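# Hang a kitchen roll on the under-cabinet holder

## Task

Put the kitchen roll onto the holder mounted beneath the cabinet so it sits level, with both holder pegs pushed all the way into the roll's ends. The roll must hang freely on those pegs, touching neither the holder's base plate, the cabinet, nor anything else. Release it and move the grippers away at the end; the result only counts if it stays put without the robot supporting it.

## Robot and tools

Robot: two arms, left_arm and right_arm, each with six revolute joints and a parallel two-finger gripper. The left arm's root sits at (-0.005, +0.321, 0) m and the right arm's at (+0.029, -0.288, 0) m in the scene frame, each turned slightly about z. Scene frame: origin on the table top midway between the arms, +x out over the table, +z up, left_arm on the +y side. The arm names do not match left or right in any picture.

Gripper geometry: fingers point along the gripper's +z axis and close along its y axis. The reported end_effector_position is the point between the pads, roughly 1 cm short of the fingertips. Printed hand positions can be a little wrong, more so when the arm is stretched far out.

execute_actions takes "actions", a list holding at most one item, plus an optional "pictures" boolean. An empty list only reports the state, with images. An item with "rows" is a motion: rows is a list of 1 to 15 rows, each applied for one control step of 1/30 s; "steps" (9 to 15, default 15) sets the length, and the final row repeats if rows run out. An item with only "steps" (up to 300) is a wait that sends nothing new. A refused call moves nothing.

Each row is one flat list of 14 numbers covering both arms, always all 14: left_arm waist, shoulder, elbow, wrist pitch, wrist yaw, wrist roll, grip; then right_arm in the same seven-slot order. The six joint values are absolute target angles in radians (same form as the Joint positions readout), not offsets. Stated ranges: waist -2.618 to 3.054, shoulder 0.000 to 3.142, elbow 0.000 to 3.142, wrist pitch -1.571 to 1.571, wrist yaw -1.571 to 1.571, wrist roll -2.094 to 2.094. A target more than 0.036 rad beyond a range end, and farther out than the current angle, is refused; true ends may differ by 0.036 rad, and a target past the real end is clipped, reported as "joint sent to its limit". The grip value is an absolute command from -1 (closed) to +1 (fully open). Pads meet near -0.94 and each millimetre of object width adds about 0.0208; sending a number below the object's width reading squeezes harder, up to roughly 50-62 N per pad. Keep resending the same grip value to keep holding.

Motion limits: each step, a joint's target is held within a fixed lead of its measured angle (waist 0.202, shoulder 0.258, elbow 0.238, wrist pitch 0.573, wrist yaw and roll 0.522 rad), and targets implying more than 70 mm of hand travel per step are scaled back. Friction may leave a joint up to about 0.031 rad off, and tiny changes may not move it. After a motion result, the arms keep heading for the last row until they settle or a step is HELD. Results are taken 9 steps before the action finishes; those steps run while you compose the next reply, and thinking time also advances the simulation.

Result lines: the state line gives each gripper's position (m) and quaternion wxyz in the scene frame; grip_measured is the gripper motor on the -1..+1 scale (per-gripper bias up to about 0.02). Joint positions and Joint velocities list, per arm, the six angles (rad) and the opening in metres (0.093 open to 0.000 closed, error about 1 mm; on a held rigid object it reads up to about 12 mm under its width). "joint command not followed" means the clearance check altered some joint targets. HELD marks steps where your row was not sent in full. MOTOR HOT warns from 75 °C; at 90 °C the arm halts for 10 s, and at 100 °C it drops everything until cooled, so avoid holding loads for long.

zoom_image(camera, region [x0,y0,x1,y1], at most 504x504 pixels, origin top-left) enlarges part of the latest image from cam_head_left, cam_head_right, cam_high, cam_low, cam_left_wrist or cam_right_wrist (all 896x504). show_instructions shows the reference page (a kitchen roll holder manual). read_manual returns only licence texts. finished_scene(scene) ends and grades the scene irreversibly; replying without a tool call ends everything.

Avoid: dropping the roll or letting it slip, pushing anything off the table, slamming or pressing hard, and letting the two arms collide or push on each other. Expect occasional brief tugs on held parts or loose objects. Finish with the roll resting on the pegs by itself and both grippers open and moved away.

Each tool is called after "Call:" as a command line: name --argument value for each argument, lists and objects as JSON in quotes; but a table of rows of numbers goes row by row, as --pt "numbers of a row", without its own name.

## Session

Call:
execute_actions --actions '[]'

Call:
show_instructions

Scene clock: 0.00 s of 6000.00 s.
left_arm: end_effector_position=(+0.3282, +0.1631, +0.2913) grip_measured=+0.980 end_effector_quat_wxyz=(+0.567, +0.606, +0.500, -0.245) | right_arm: end_effector_position=(+0.0690, -0.4377, +0.1723) grip_measured=+1.000 end_effector_quat_wxyz=(+0.023, +0.166, +0.958, -0.232)
Joint positions: left_arm=[ 0.03   1.417  1.197 -0.49   1.201  1.149  0.092] | right_arm=[-1.191  0.744  0.905 -1.341  0.27  -0.725  0.093]
Joint velocities: left_arm=[ 0.007 -0.012 -0.002  0.007 -0.022 -0.051  0.   ] | right_arm=[-0.012 -0.002 -0.007 -0.007 -0.051 -0.007  0.   ]

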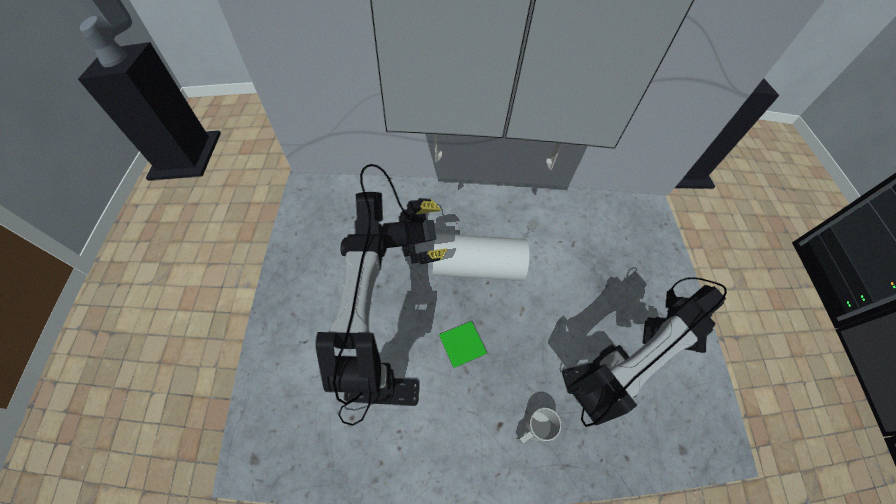

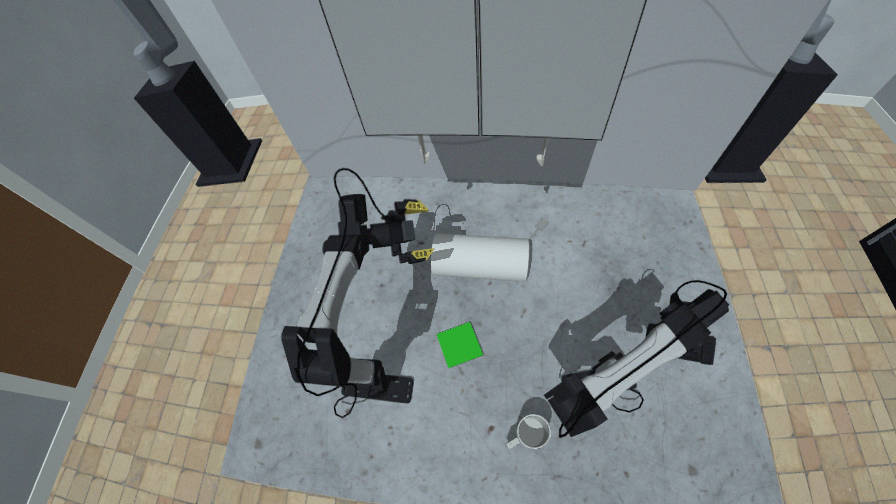

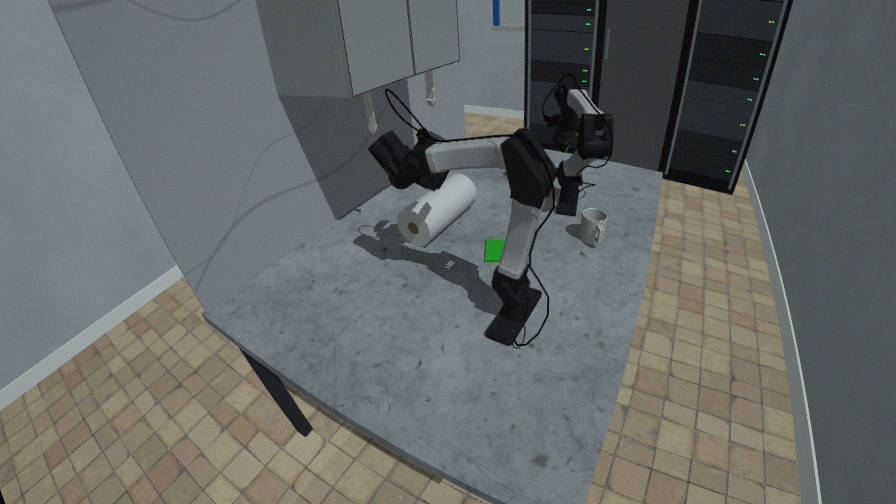

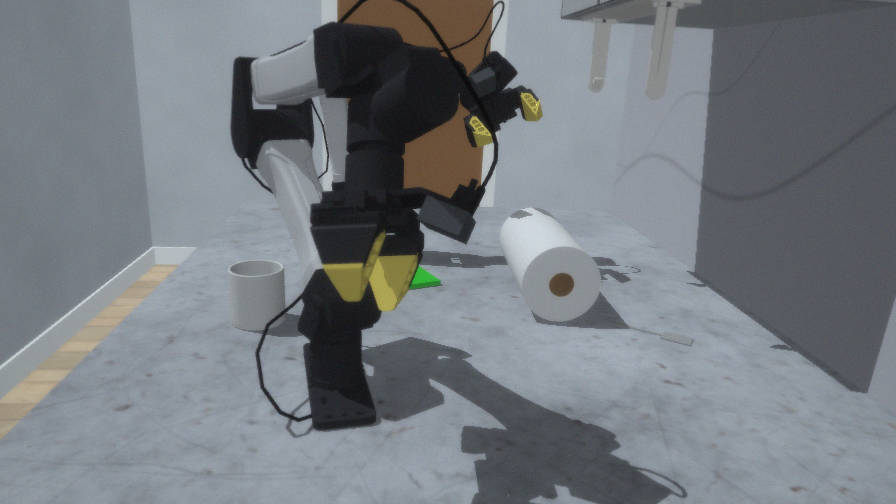

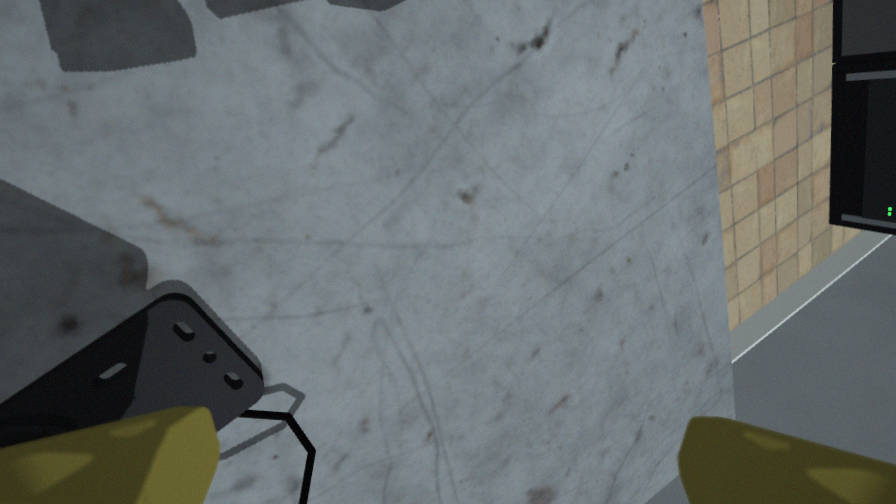

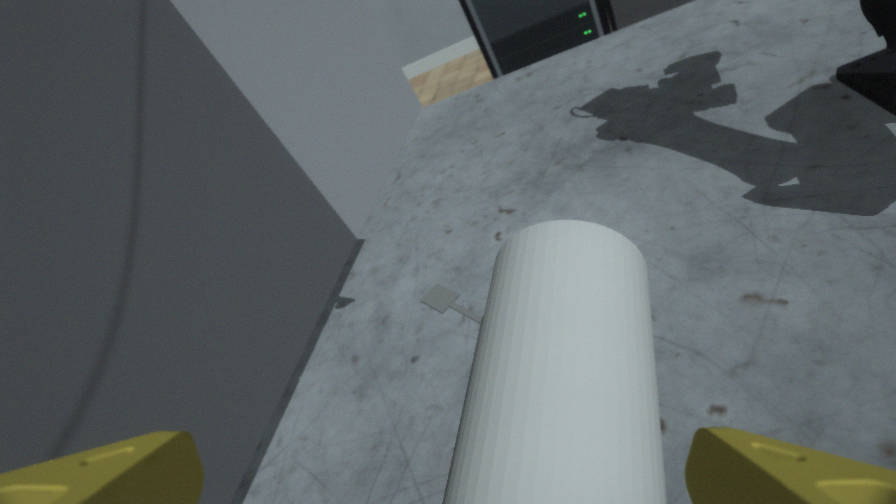

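Reference images for this scene: kitchen roll holder manual.

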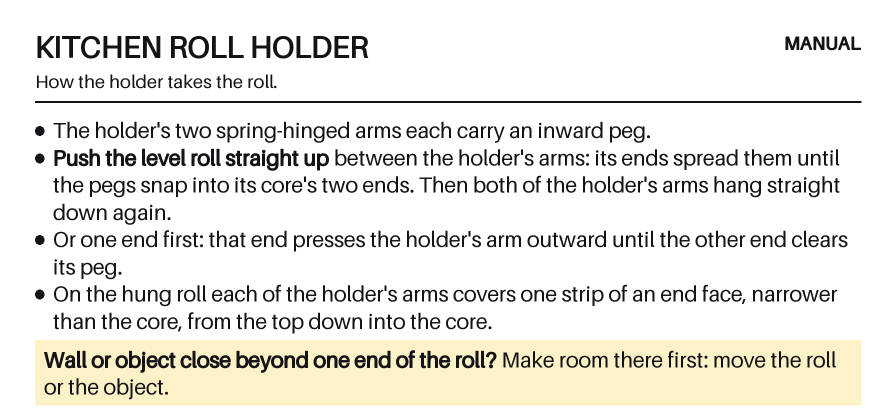

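Call:
execute_actions --actions '[{"rows":[[0.3,1.7,0.94,0.76,1.6,0,0.3,-0.4,1.5,0.8,0.7,-1.6,0,0.3]]}]'

Call:
execute_actions --actions '[{"steps":25}]'

Call:
execute_actions --actions '[{"rows":[[0.3,1.75,0.94,0.81,1.6,0,0.3,-0.4,1.56,0.8,0.76,-1.6,0,0.3],[0.3,1.8,0.94,0.86,1.6,0,0.3,-0.4,1.63,0.8,0.83,-1.6,0,0.3],[0.3,1.85,0.94,0.91,1.6,0,0.3,-0.4,1.7,0.8,0.9,-1.6,0,0.3],[0.3,1.9,0.94,0.96,1.6,0,0.3,-0.39,1.77,0.8,0.97,-1.6,0,0.3],[0.3,1.95,0.94,1.01,1.6,0,0.3,-0.38,1.84,0.8,1.04,-1.6,0,0.3],[0.29,2,0.94,1.06,1.6,0,0.3,-0.37,1.91,0.8,1.11,-1.6,0,0.3],[0.28,2.05,0.94,1.11,1.6,0,0.3,-0.36,1.98,0.8,1.18,-1.6,0,0.3],[0.27,2.1,0.94,1.16,1.6,0,0.3,-0.35,2.05,0.8,1.25,-1.6,0,0.3],[0.26,2.15,0.94,1.21,1.6,0,0.3,-0.34,2.11,0.8,1.31,-1.6,0,0.3],[0.25,2.2,0.94,1.26,1.6,0,0.3,-0.33,2.17,0.8,1.37,-1.6,0,0.3],[0.24,2.25,0.94,1.31,1.6,0,0.3,-0.32,2.22,0.8,1.42,-1.6,0,0.3],[0.23,2.29,0.94,1.35,1.6,0,0.3,-0.31,2.26,0.8,1.46,-1.6,0,0.3],[0.22,2.32,0.94,1.38,1.6,0,0.3,-0.3,2.29,0.8,1.5,-1.6,0,0.3],[0.22,2.34,0.94,1.4,1.6,0,0.3,-0.29,2.32,0.8,1.52,-1.6,0,0.3],[0.22,2.36,0.94,1.42,1.6,0,0.3,-0.28,2.34,0.8,1.54,-1.6,0,0.3]]}]'

Call:
execute_actions --actions '[{"steps":28}]' --pictures true

Scene clock: 1.27 s of 6000.00 s.
left_arm: end_effector_position=(+0.3715, +0.2327, +0.2233) grip_measured=+0.304 end_effector_quat_wxyz=(+0.570, +0.457, +0.573, -0.370) | right_arm: end_effector_position=(+0.1829, -0.4495, +0.1504) grip_measured=+0.303 end_effector_quat_wxyz=(+0.185, +0.186, +0.957, -0.127)
Joint positions: left_arm=[0.248 1.641 1.004 0.013 1.44  0.717 0.06 ] | right_arm=[-0.992  0.955  0.872 -1.034 -0.01  -0.43   0.06 ]
Joint velocities: left_arm=[ 1.184  1.556 -1.018  2.864  0.681 -2.747 -0.001] | right_arm=[ 1.082  1.297 -0.154  1.736 -1.516  1.37  -0.002]
joint sent to its limit (left arm) — the command would take joint 5 (wrist yaw) past its upper limit, so that joint was sent only as far as its limit.
Steps of this call (steps 1 to 32: nothing new was sent; steps 33 to 38: the first 6 steps of this action). Readings (joint positions):
33: left_arm=[0.044 1.429 1.176 -0.432 1.246 1.100] | right_arm=[-1.174 0.755 0.902 -1.318 0.240 -0.684]
34: left_arm=[0.075 1.451 1.148 -0.355 1.295 1.042] | right_arm=[-1.139 0.783 0.897 -1.268 0.191 -0.634]
36: left_arm=[0.158 1.533 1.082 -0.200 1.370 0.912] | right_arm=[-1.066 0.865 0.884 -1.153 0.092 -0.531]
38: the state above

Scene clock: 2.10 s of 6000.00 s.
left_arm: end_effector_position=(+0.3723, +0.2521, +0.2429) grip_measured=+0.303 end_effector_quat_wxyz=(+0.556, +0.421, +0.568, -0.437) | right_arm: end_effector_position=(+0.3735, -0.1942, +0.2661) grip_measured=+0.303 end_effector_quat_wxyz=(+0.562, -0.411, +0.577, +0.427)
Joint positions: left_arm=[0.306 1.706 0.927 0.741 1.578 0.009 0.06 ] | right_arm=[-0.399  1.493  0.815  0.634 -1.492 -0.012  0.06 ]
Joint velocities: left_arm=[-0.012  0.007 -0.007  0.037 -0.081 -0.037 -0.002] | right_arm=[-0.002 -0.022 -0.007  0.344 -0.315  0.081 -0.   ]
joint sent to its limit (left arm) — the command would take joint 5 (wrist yaw) past its upper limit, so that joint was sent only as far as its limit.
joint sent to its limit (right arm) — the command would take joint 5 (wrist yaw) past its lower limit, so that joint was sent only as far as its limit.
Kept back: nothing.
Steps of this call (steps 1 to 9: the last 9 steps of your previous action; steps 10 to 25: the robot went on to your last target). Readings (joint positions):
1: left_arm=[0.282 1.689 0.973 0.111 1.460 0.617] | right_arm=[-0.954 1.002 0.867 -0.974 -0.062 -0.385]
2: left_arm=[0.303 1.723 0.949 0.205 1.476 0.517] | right_arm=[-0.916 1.049 0.863 -0.912 -0.114 -0.345]
4: left_arm=[0.314 1.747 0.928 0.370 1.502 0.334] | right_arm=[-0.839 1.145 0.858 -0.786 -0.223 -0.274]
8: left_arm=[0.307 1.717 0.927 0.595 1.546 0.140] | right_arm=[-0.674 1.346 0.853 -0.512 -0.455 -0.169]
25: the state above

Scene clock: 2.30 s of 6000.00 s.
left_arm: end_effector_position=(+0.3909, +0.2571, +0.1988) grip_measured=+0.303 end_effector_quat_wxyz=(+0.555, +0.424, +0.566, -0.438) | right_arm: end_effector_position=(+0.3976, -0.1978, +0.2097) grip_measured=+0.303 end_effector_quat_wxyz=(+0.554, -0.428, +0.563, +0.439)
Joint positions: left_arm=[0.306 1.881 0.934 0.914 1.583 0.007 0.06 ] | right_arm=[-0.395  1.749  0.815  0.907 -1.539 -0.008  0.06 ]
Joint velocities: left_arm=[-0.027  1.585  0.007  1.092 -0.066  0.022  0.   ] | right_arm=[ 0.129  2.254 -0.017  1.458 -0.007  0.007 -0.002]
joint sent to its limit (left arm) — the command would take joint 5 (wrist yaw) past its upper limit, so that joint was sent only as far as its limit.
joint sent to its limit (right arm) — the command would take joint 5 (wrist yaw) past its lower limit, so that joint was sent only as far as its limit.
Steps of this call (steps 1 to 6: the first 6 steps of this action). Readings (joint positions):
1: left_arm=[0.306 1.710 0.927 0.751 1.579 0.009] | right_arm=[-0.399 1.498 0.815 0.658 -1.506 -0.011]
2: left_arm=[0.306 1.723 0.927 0.774 1.580 0.008] | right_arm=[-0.399 1.517 0.815 0.698 -1.517 -0.010]
4: left_arm=[0.306 1.783 0.932 0.840 1.583 0.008] | right_arm=[-0.399 1.607 0.815 0.801 -1.534 -0.009]
6: the state above

Scene clock: 3.23 s of 6000.00 s.
left_arm: end_effector_position=(+0.3933, +0.2248, +0.0592) grip_measured=+0.303 end_effector_quat_wxyz=(+0.535, +0.445, +0.549, -0.463) | right_arm: end_effector_position=(+0.3974, -0.1581, +0.0633) grip_measured=+0.303 end_effector_quat_wxyz=(+0.534, -0.471, +0.527, +0.463)
Joint positions: left_arm=[0.219 2.373 0.934 1.402 1.581 0.005 0.06 ] | right_arm=[-0.282  2.335  0.815  1.53  -1.55  -0.004  0.06 ]
Joint velocities: left_arm=[-0.012 -0.007  0.007 -0.066 -0.037 -0.007 -0.001] | right_arm=[ 0.012  0.002 -0.012 -0.007 -0.037  0.037  0.   ]
joint sent to its limit (left arm) — the command would take joint 5 (wrist yaw) past its upper limit, so that joint was sent only as far as its limit.
joint sent to its limit (right arm) — the command would take joint 5 (wrist yaw) past its lower limit, so that joint was sent only as far as its limit.
Kept back: nothing.
Steps of this call (steps 1 to 9: the last 9 steps of your previous action; steps 10 to 28: the robot went on to your last target). Readings (joint positions):
1: left_arm=[0.303 1.938 0.934 0.950 1.583 0.007] | right_arm=[-0.389 1.829 0.815 0.959 -1.540 -0.007]
2: left_arm=[0.298 1.997 0.934 0.988 1.582 0.007] | right_arm=[-0.381 1.910 0.815 1.013 -1.541 -0.007]
4: left_arm=[0.280 2.113 0.934 1.065 1.581 0.006] | right_arm=[-0.361 2.059 0.815 1.118 -1.542 -0.006]
8: left_arm=[0.236 2.303 0.934 1.219 1.580 0.005] | right_arm=[-0.316 2.268 0.815 1.308 -1.544 -0.004]
28: the state above

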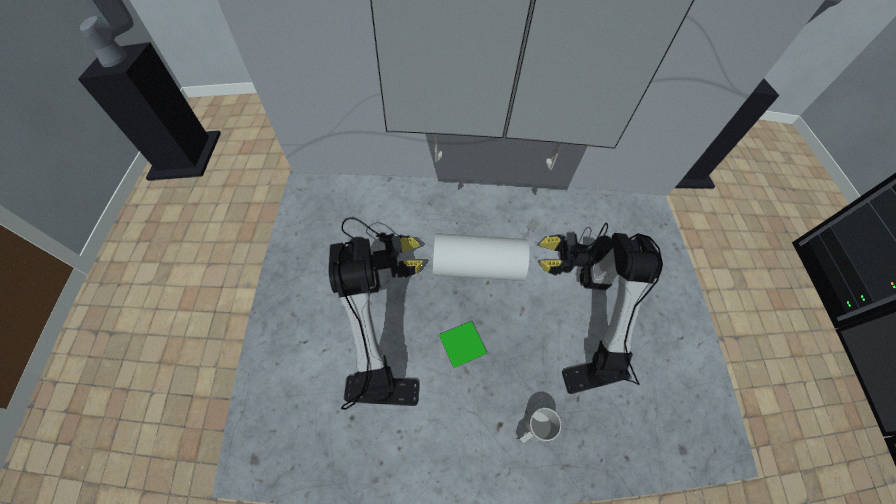

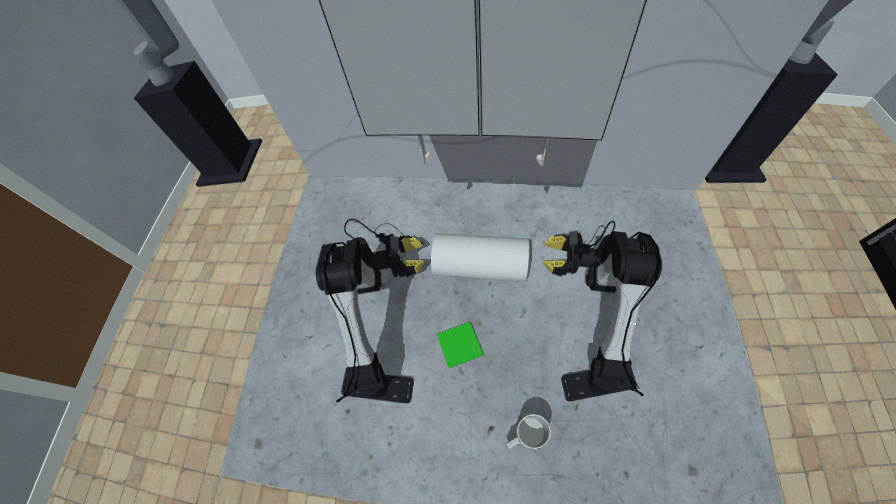

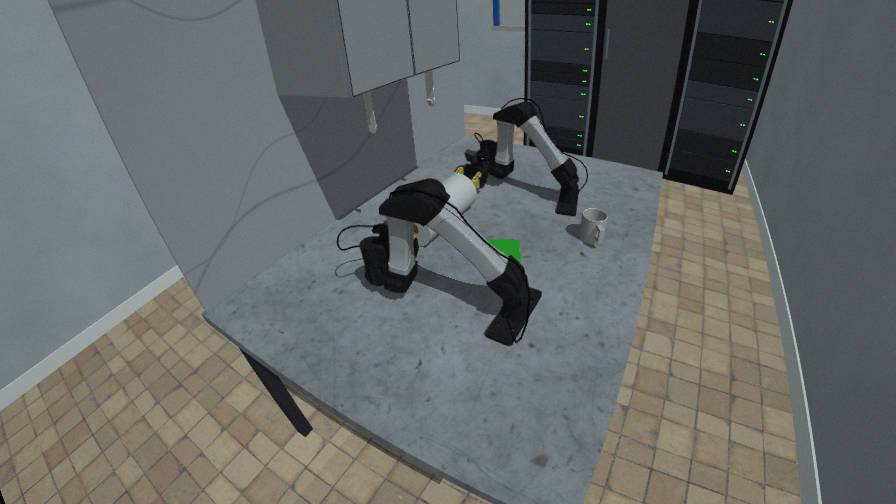

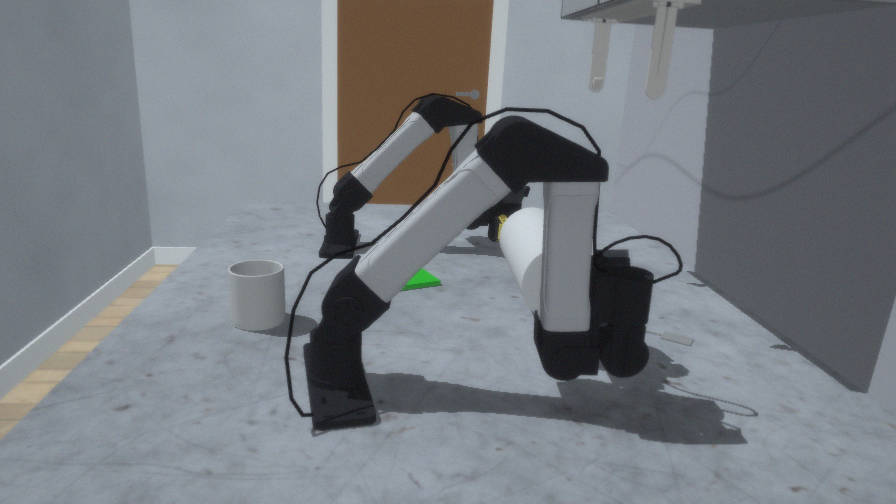

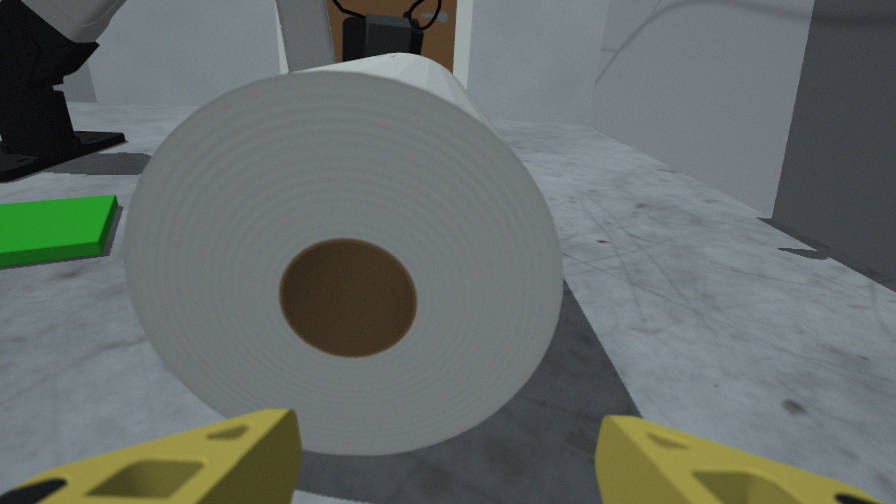

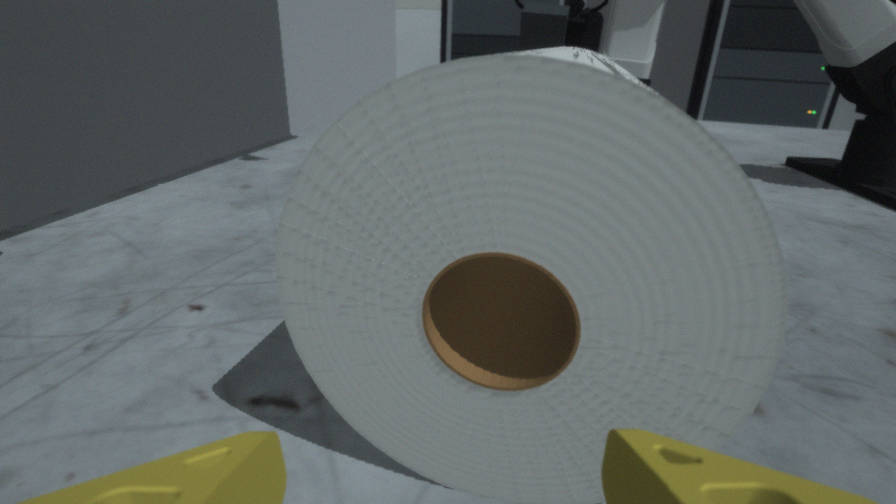

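Call:
execute_actions --actions '[{"rows":[[0.21,2.36,0.97,1.42,1.6,0,0.4,-0.265,2.335,0.815,1.52,-1.6,0,0.4],[0.2,2.36,0.98,1.42,1.6,0,0.4,-0.25,2.335,0.815,1.52,-1.6,0,0.4],[0.19,2.36,0.985,1.42,1.6,0,0.4,-0.235,2.335,0.815,1.52,-1.6,0,0.4],[0.18,2.36,0.985,1.42,1.6,0,0.4,-0.22,2.335,0.815,1.52,-1.6,0,0.4],[0.17,2.36,0.985,1.42,1.6,0,0.4,-0.205,2.335,0.815,1.52,-1.6,0,0.4],[0.16,2.36,0.985,1.42,1.6,0,0.4,-0.19,2.335,0.815,1.52,-1.6,0,0.4],[0.15,2.36,0.985,1.42,1.6,0,0.4,-0.175,2.335,0.815,1.52,-1.6,0,0.4],[0.14,2.36,0.985,1.42,1.6,0,0.4,-0.16,2.335,0.815,1.52,-1.6,0,0.4],[0.125,2.36,0.985,1.42,1.6,0,0.4,-0.148,2.335,0.815,1.52,-1.6,0,0.4],[0.11,2.36,0.985,1.42,1.6,0,0.4,-0.138,2.335,0.815,1.52,-1.6,0,0.4],[0.09,2.36,0.985,1.42,1.6,0,0.4,-0.13,2.335,0.815,1.52,-1.6,0,0.4],[0.07,2.36,0.985,1.42,1.6,0,0.4,-0.13,2.335,0.815,1.52,-1.6,0,0.4],[0.05,2.36,0.985,1.42,1.6,0,0.4,-0.13,2.335,0.815,1.52,-1.6,0,0.4],[0.025,2.36,0.985,1.42,1.6,0,0.4,-0.13,2.335,0.815,1.52,-1.6,0,0.4],[0,2.36,0.985,1.42,1.6,0,0.4,-0.13,2.335,0.815,1.52,-1.6,0,0.4]]}]'

Call:
execute_actions --actions '[{"steps":25}]' --pictures true

Scene clock: 4.63 s of 6000.00 s.
left_arm: end_effector_position=(+0.3972, +0.2147, +0.0645) grip_measured=+0.397 end_effector_quat_wxyz=(+0.536, +0.462, +0.535, -0.462) | right_arm: end_effector_position=(+0.3903, -0.1396, +0.0634) grip_measured=+0.397 end_effector_quat_wxyz=(+0.523, -0.485, +0.515, +0.476)
Joint positions: left_arm=[0.191 2.373 0.964 1.405 1.581 0.005 0.064] | right_arm=[-0.231  2.335  0.815  1.532 -1.55  -0.004  0.064]
Joint velocities: left_arm=[-0.32  -0.007  0.066  0.022 -0.037 -0.037  0.   ] | right_arm=[ 0.491  0.002  0.007 -0.037  0.007 -0.007 -0.001]
joint sent to its limit (left arm) — the command would take joint 5 (wrist yaw) past its upper limit, so that joint was sent only as far as its limit.
joint sent to its limit (right arm) — the command would take joint 5 (wrist yaw) past its lower limit, so that joint was sent only as far as its limit.
Steps of this call (steps 1 to 30: the robot went on to your last target; steps 31 to 36: nothing new was sent; steps 37 to 42: the first 6 steps of this action). Readings (joint positions):
37: left_arm=[0.219 2.373 0.936 1.404 1.581 0.005] | right_arm=[-0.281 2.335 0.815 1.533 -1.550 -0.004]
38: left_arm=[0.218 2.373 0.941 1.404 1.581 0.005] | right_arm=[-0.278 2.335 0.815 1.533 -1.550 -0.004]
40: left_arm=[0.209 2.373 0.956 1.404 1.581 0.005] | right_arm=[-0.261 2.335 0.815 1.532 -1.550 -0.004]
42: the state above

Scene clock: 5.47 s of 6000.00 s.
left_arm: end_effector_position=(+0.3792, +0.1624, +0.0647) grip_measured=+0.397 end_effector_quat_wxyz=(+0.503, +0.498, +0.502, -0.497) | right_arm: end_effector_position=(+0.3826, -0.1223, +0.0634) grip_measured=+0.398 end_effector_quat_wxyz=(+0.511, -0.497, +0.503, +0.489)
Joint positions: left_arm=[0.058 2.373 0.965 1.406 1.584 0.005 0.064] | right_arm=[-0.183  2.335  0.815  1.531 -1.551 -0.004  0.064]
Joint velocities: left_arm=[-0.022  0.002 -0.002 -0.051 -0.007 -0.037 -0.   ] | right_arm=[-0.012  0.017  0.022 -0.022  0.11  -0.022  0.001]
joint sent to its limit (left arm) — the command would take joint 5 (wrist yaw) past its upper limit, so that joint was sent only as far as its limit.
joint sent to its limit (right arm) — the command would take joint 5 (wrist yaw) past its lower limit, so that joint was sent only as far as its limit.
Kept back: nothing.
Steps of this call (steps 1 to 9: the last 9 steps of your previous action; steps 10 to 25: the robot went on to your last target). Readings (joint positions):
1: left_arm=[0.179 2.373 0.965 1.405 1.581 0.005] | right_arm=[-0.214 2.335 0.815 1.532 -1.550 -0.004]
2: left_arm=[0.168 2.373 0.965 1.405 1.581 0.005] | right_arm=[-0.196 2.335 0.815 1.532 -1.550 -0.004]
4: left_arm=[0.142 2.373 0.965 1.405 1.581 0.005] | right_arm=[-0.163 2.335 0.815 1.532 -1.550 -0.004]
8: left_arm=[0.096 2.373 0.965 1.405 1.584 0.005] | right_arm=[-0.152 2.335 0.815 1.532 -1.533 -0.004]
25: the state above

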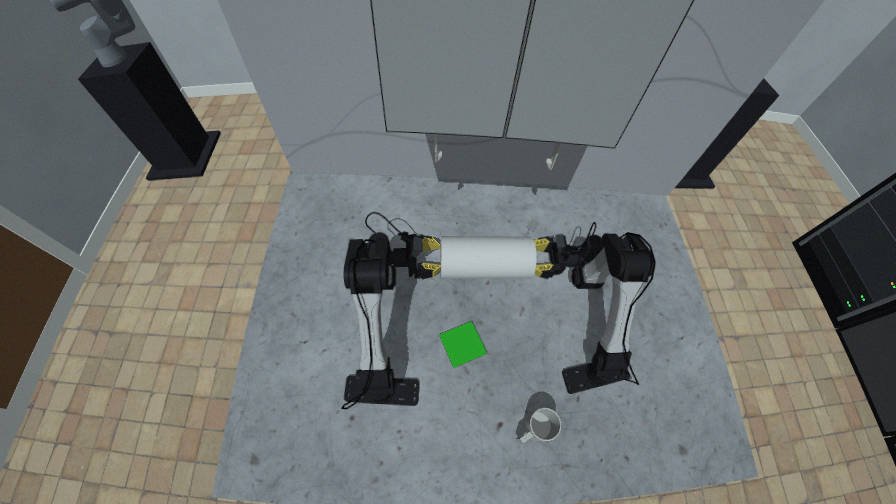

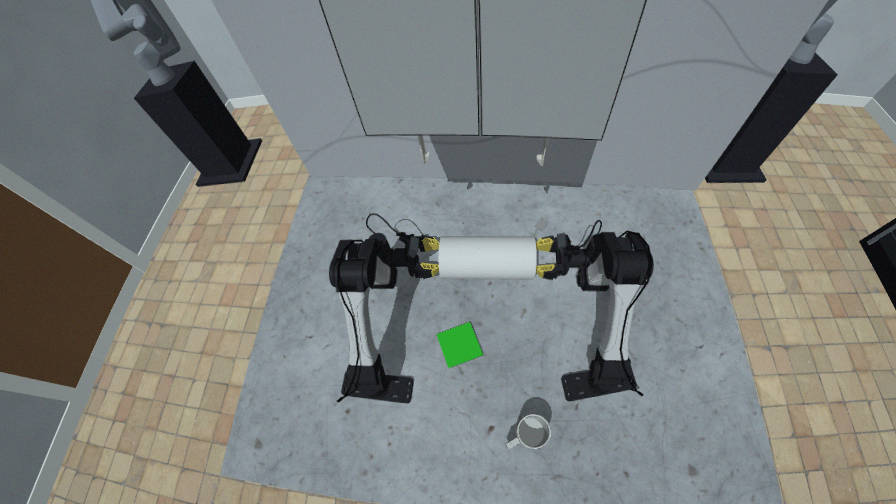

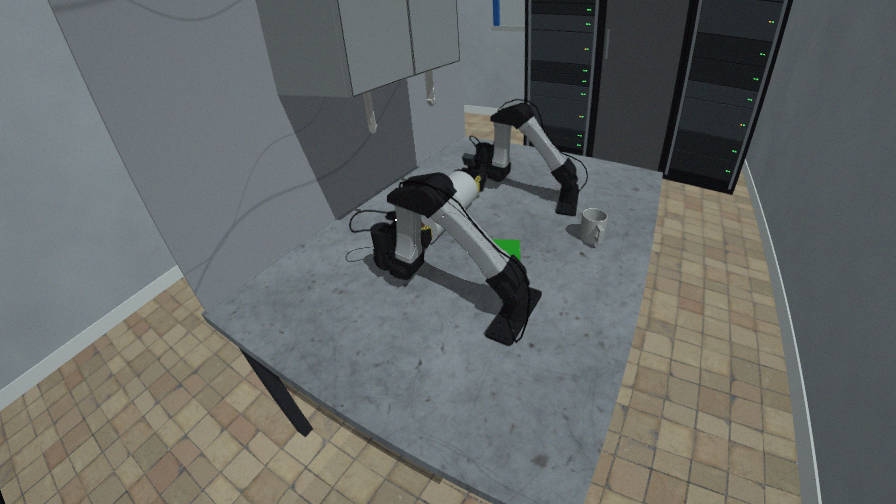

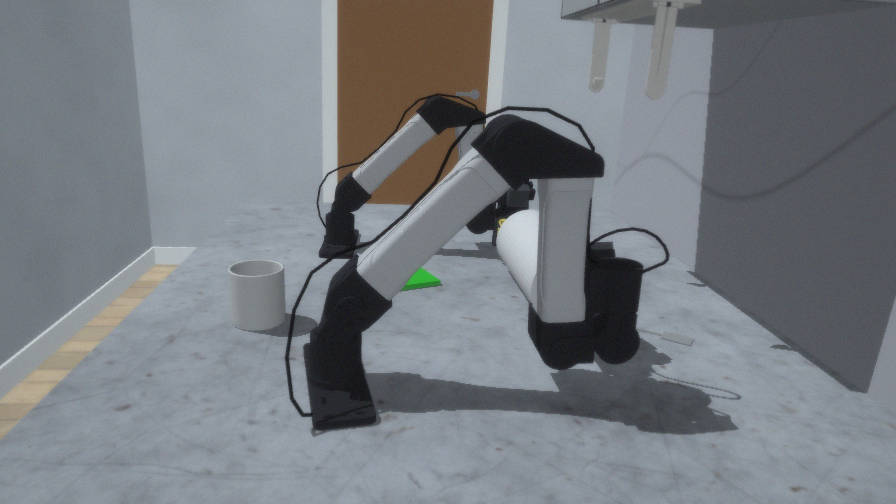

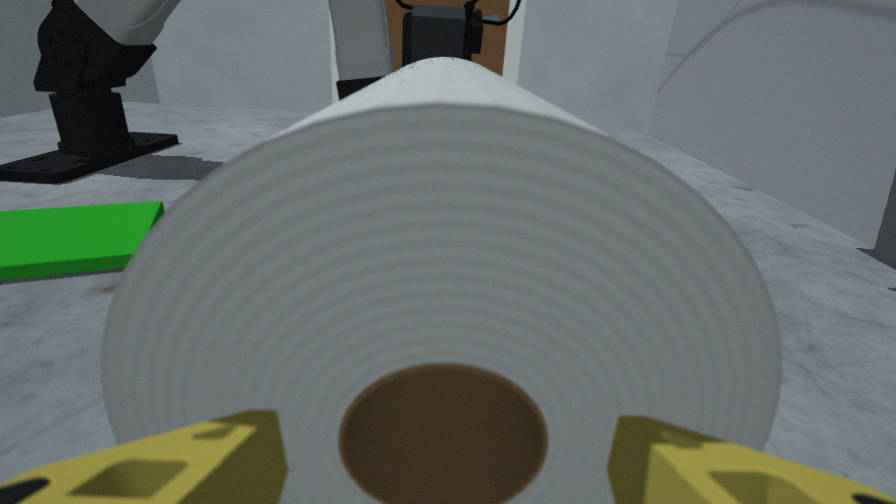

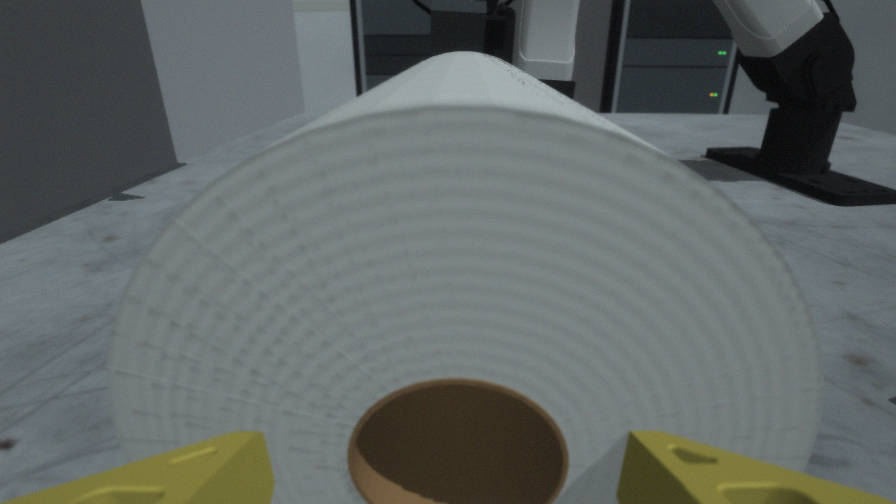

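Call:
execute_actions --actions '[{"rows":[[-0.01,2.353,1.008,1.375,1.6,0,0.4,-0.115,2.31,0.857,1.488,-1.55,0,0.4],[-0.01,2.346,1.032,1.344,1.6,0,0.4,-0.105,2.301,0.88,1.456,-1.55,0,0.4],[-0.01,2.339,1.055,1.314,1.6,0,0.4,-0.095,2.291,0.902,1.424,-1.55,0,0.4],[-0.01,2.332,1.079,1.283,1.6,0,0.4,-0.085,2.282,0.925,1.392,-1.55,0,0.4],[-0.01,2.325,1.102,1.253,1.6,0,0.4,-0.075,2.272,0.947,1.36,-1.55,0,0.4],[-0.01,2.318,1.126,1.222,1.6,0,0.4,-0.075,2.263,0.969,1.328,-1.55,0,0.4],[-0.01,2.311,1.149,1.192,1.6,0,0.4,-0.075,2.253,0.992,1.296,-1.55,0,0.4],[-0.01,2.304,1.173,1.161,1.6,0,0.4,-0.075,2.244,1.014,1.264,-1.55,0,0.4],[-0.01,2.297,1.196,1.131,1.6,0,0.4,-0.075,2.234,1.037,1.232,-1.55,0,0.4],[-0.01,2.29,1.22,1.1,1.6,0,0.4,-0.075,2.225,1.059,1.2,-1.55,0,0.4],[-0.01,2.283,1.243,1.07,1.6,0,0.4,-0.075,2.215,1.081,1.168,-1.55,0,0.4],[-0.01,2.276,1.267,1.039,1.6,0,0.4,-0.075,2.206,1.104,1.136,-1.55,0,0.4],[-0.01,2.269,1.29,1.009,1.6,0,0.4,-0.075,2.196,1.126,1.104,-1.55,0,0.4],[-0.01,2.262,1.314,0.978,1.6,0,0.4,-0.075,2.187,1.149,1.072,-1.55,0,0.4],[-0.01,2.255,1.337,0.948,1.6,0,0.4,-0.075,2.177,1.171,1.04,-1.55,0,0.4]]}]'

Call:
execute_actions --actions '[{"rows":[[-0.01,2.248,1.361,0.917,1.6,0,0.4,-0.075,2.168,1.193,1.008,-1.55,0,0.4],[-0.01,2.241,1.384,0.887,1.6,0,0.4,-0.075,2.158,1.216,0.976,-1.55,0,0.4],[-0.01,2.234,1.408,0.856,1.6,0,0.4,-0.075,2.149,1.238,0.944,-1.55,0,0.4],[-0.01,2.227,1.431,0.826,1.6,0,0.4,-0.075,2.139,1.261,0.912,-1.55,0,0.4],[-0.01,2.22,1.455,0.795,1.6,0,0.4,-0.075,2.13,1.283,0.88,-1.55,0,0.4],[-0.01,2.213,1.478,0.765,1.6,0,0.4,-0.075,2.12,1.305,0.848,-1.55,0,0.4],[-0.01,2.206,1.502,0.734,1.6,0,0.4,-0.075,2.111,1.328,0.816,-1.55,0,0.4],[-0.01,2.199,1.525,0.704,1.6,0,0.4,-0.075,2.101,1.35,0.784,-1.55,0,0.4],[-0.01,2.192,1.549,0.673,1.6,0,0.4,-0.075,2.092,1.373,0.752,-1.55,0,0.4],[-0.01,2.185,1.572,0.643,1.6,0,0.4,-0.075,2.082,1.395,0.72,-1.55,0,0.4],[-0.01,2.178,1.596,0.612,1.6,0,0.4,-0.075,2.073,1.417,0.688,-1.55,0,0.4],[-0.01,2.171,1.619,0.582,1.6,0,0.4,-0.075,2.063,1.44,0.656,-1.55,0,0.4],[-0.01,2.164,1.643,0.551,1.6,0,0.4,-0.075,2.054,1.462,0.624,-1.55,0,0.4],[-0.01,2.157,1.666,0.521,1.6,0,0.4,-0.075,2.044,1.485,0.592,-1.55,0,0.4],[-0.01,2.15,1.69,0.49,1.6,0,0.4,-0.075,2.035,1.507,0.56,-1.55,0,0.4]]}]'

Call:
execute_actions --actions '[{"steps":25}]' --pictures true

Call:
zoom_image --camera "cam_head_left" --region '[390, 125, 600, 215]'

Call:
zoom_image --camera "cam_head_right" --region '[380, 125, 590, 215]'

Scene clock: 7.37 s of 6000.00 s.
left_arm: end_effector_position=(+0.4006, +0.1635, +0.0780) grip_measured=+0.397 end_effector_quat_wxyz=(+0.505, +0.499, +0.501, -0.494) | right_arm: end_effector_position=(+0.4034, -0.1186, +0.0785) grip_measured=+0.398 end_effector_quat_wxyz=(+0.511, -0.503, +0.497, +0.489)
Joint positions: left_arm=[0.06  2.364 1.057 1.312 1.584 0.005 0.064] | right_arm=[-0.172  2.311  0.907  1.427 -1.552 -0.004  0.064]
Joint velocities: left_arm=[ 0.032 -0.168  0.672 -0.784 -0.022 -0.066 -0.   ] | right_arm=[ 0.076 -0.335  0.696 -0.784  0.007 -0.022 -0.   ]
joint sent to its limit (left arm) — the command would take joint 5 (wrist yaw) past its upper limit, so that joint was sent only as far as its limit.
joint sent to its limit (right arm) — the command would take joint 5 (wrist yaw) past its lower limit, so that joint was sent only as far as its limit.
Steps of this call (steps 1 to 15: the robot went on to your last target; steps 16 to 51: nothing new was sent; steps 52 to 57: the first 6 steps of this action). Readings (joint positions):
52: left_arm=[0.058 2.373 0.968 1.403 1.584 0.005] | right_arm=[-0.183 2.335 0.818 1.528 -1.552 -0.004]
53: left_arm=[0.057 2.373 0.977 1.392 1.584 0.005] | right_arm=[-0.182 2.335 0.828 1.516 -1.554 -0.004]
55: left_arm=[0.057 2.372 1.012 1.357 1.584 0.005] | right_arm=[-0.177 2.328 0.862 1.476 -1.554 -0.004]
57: the state above

Scene clock: 7.87 s of 6000.00 s.
left_arm: end_effector_position=(+0.4658, +0.1670, +0.1798) grip_measured=+0.397 end_effector_quat_wxyz=(+0.518, +0.510, +0.490, -0.481) | right_arm: end_effector_position=(+0.4695, -0.1148, +0.1812) grip_measured=+0.398 end_effector_quat_wxyz=(+0.522, -0.513, +0.485, +0.478)
Joint positions: left_arm=[0.063 2.253 1.413 0.891 1.584 0.005 0.064] | right_arm=[-0.164  2.161  1.248  0.983 -1.544 -0.002  0.064]
Joint velocities: left_arm=[-0.007 -0.183  0.672 -0.886 -0.007 -0.022 -0.   ] | right_arm=[ 0.012 -0.281  0.628 -1.033 -0.007  0.022  0.   ]
joint sent to its limit (left arm) — the command would take joint 5 (wrist yaw) past its upper limit, so that joint was sent only as far as its limit.
Steps of this call (steps 1 to 9: the last 9 steps of your previous action; steps 10 to 15: the first 6 steps of this action). Readings (joint positions):
10: left_arm=[0.063 2.285 1.297 1.043 1.584 0.005] | right_arm=[-0.165 2.205 1.138 1.141 -1.545 -0.002]
11: left_arm=[0.063 2.278 1.321 1.013 1.584 0.005] | right_arm=[-0.165 2.196 1.160 1.110 -1.544 -0.002]
13: left_arm=[0.063 2.265 1.367 0.952 1.584 0.005] | right_arm=[-0.165 2.179 1.203 1.046 -1.544 -0.002]
15: the state above

Scene clock: 8.70 s of 6000.00 s.
left_arm: end_effector_position=(+0.4818, +0.1675, +0.2735) grip_measured=+0.397 end_effector_quat_wxyz=(+0.508, +0.500, +0.500, -0.491) | right_arm: end_effector_position=(+0.4859, -0.1141, +0.2760) grip_measured=+0.398 end_effector_quat_wxyz=(+0.511, -0.503, +0.497, +0.489)
Joint positions: left_arm=[0.063 2.156 1.671 0.497 1.584 0.005 0.064] | right_arm=[-0.163  2.039  1.497  0.569 -1.541 -0.002  0.064]
Joint velocities: left_arm=[-0.002 -0.012 -0.007 -0.066 -0.037  0.007 -0.001] | right_arm=[-0.017  0.002 -0.002 -0.095 -0.095 -0.007  0.   ]
joint sent to its limit (left arm) — the command would take joint 5 (wrist yaw) past its upper limit, so that joint was sent only as far as its limit.
Kept back: nothing.
Steps of this call (steps 1 to 9: the last 9 steps of your previous action; steps 10 to 25: the robot went on to your last target). Readings (joint positions):
1: left_arm=[0.063 2.246 1.436 0.860 1.584 0.005] | right_arm=[-0.164 2.151 1.270 0.951 -1.543 -0.002]
2: left_arm=[0.063 2.239 1.459 0.830 1.584 0.005] | right_arm=[-0.164 2.142 1.292 0.919 -1.543 -0.002]
4: left_arm=[0.063 2.225 1.506 0.769 1.584 0.005] | right_arm=[-0.164 2.123 1.337 0.855 -1.543 -0.002]
8: left_arm=[0.063 2.197 1.600 0.647 1.584 0.005] | right_arm=[-0.164 2.084 1.427 0.727 -1.542 -0.002]
25: the state above

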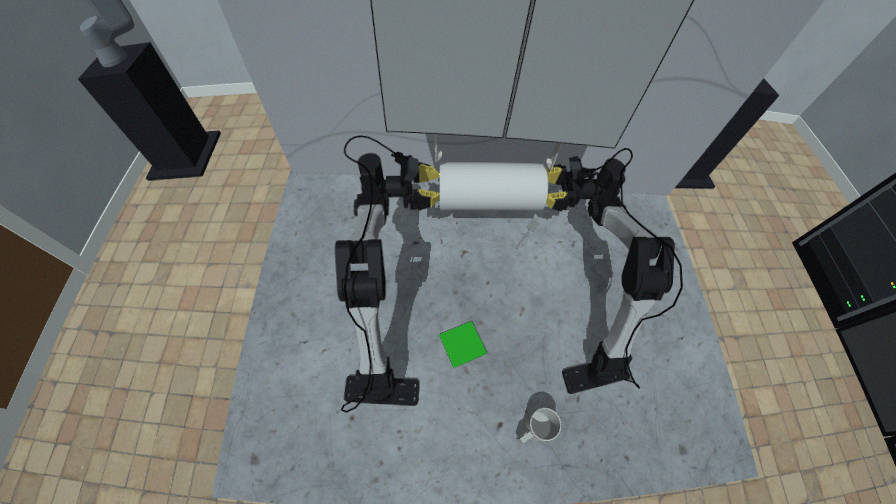

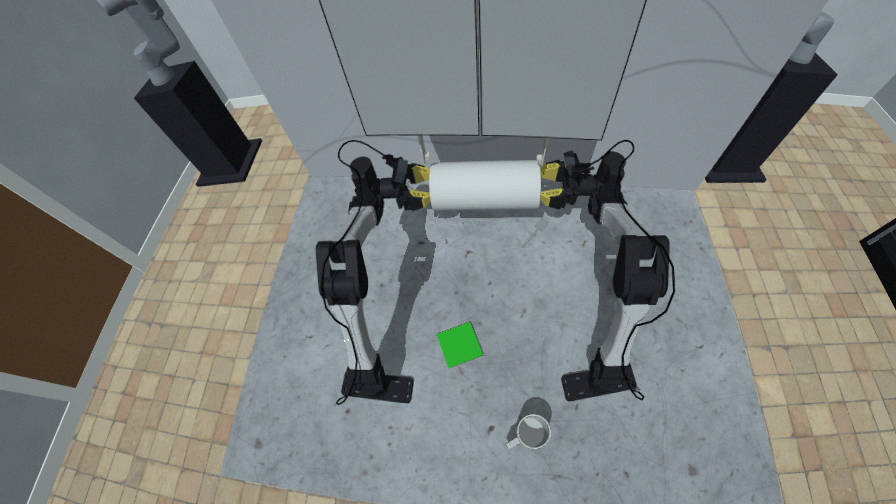

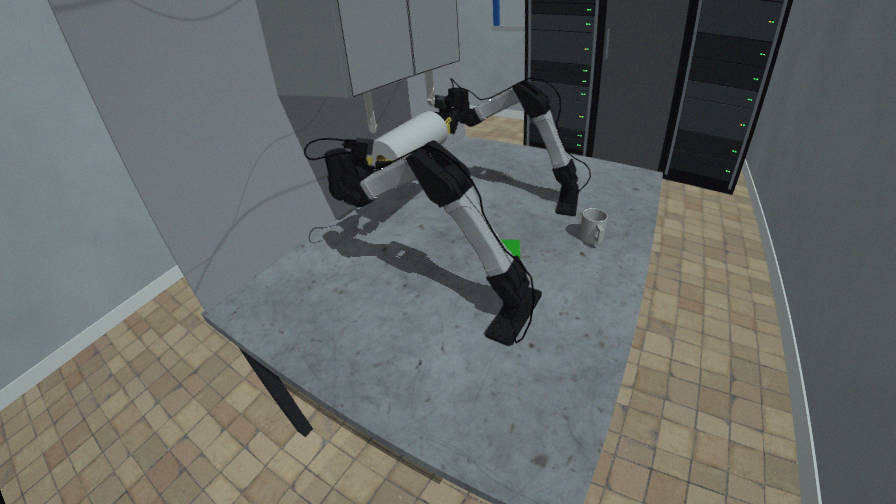

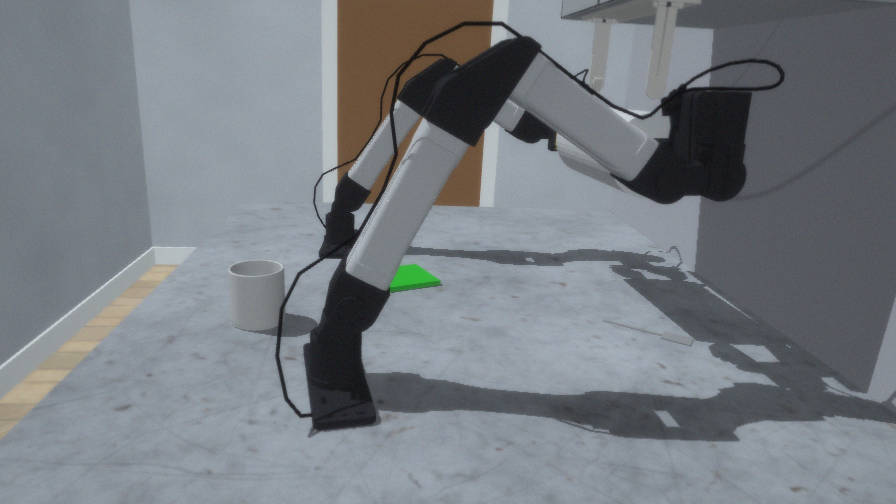

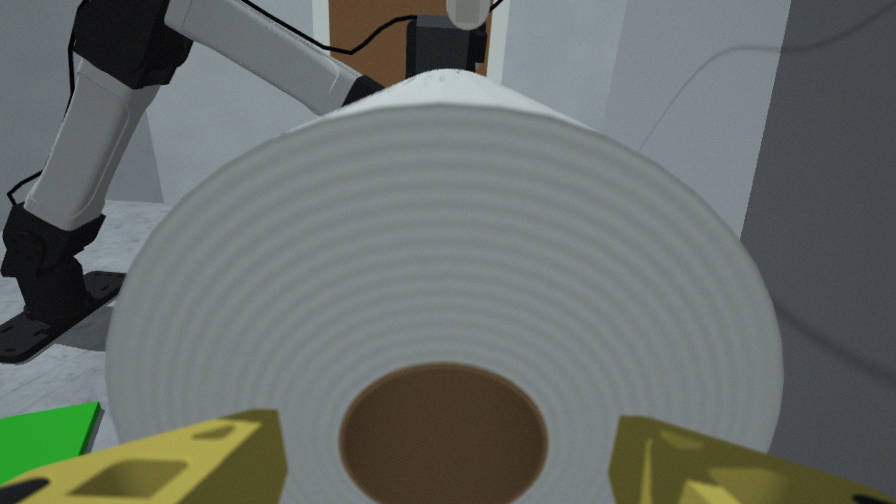

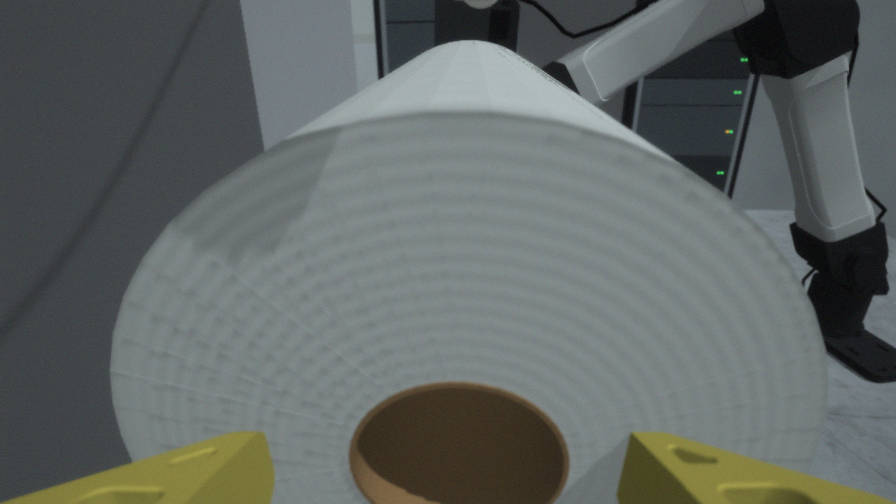

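Region (390, 125, 600, 215) of cam_head_left's 896x504 image, scaled by 2.400, with more detail than that image has; it fills the top 216 rows of this view, and the rest is white.

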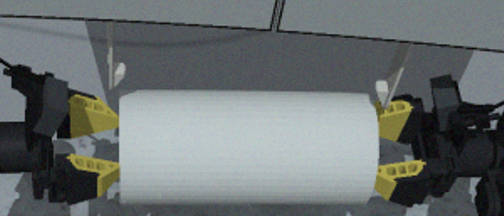

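Region (380, 125, 590, 215) of cam_head_right's 896x504 image, scaled by 2.400, with more detail than that image has; it fills the top 216 rows of this view, and the rest is white.

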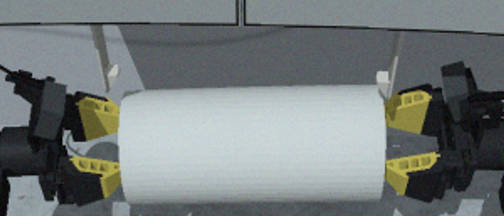

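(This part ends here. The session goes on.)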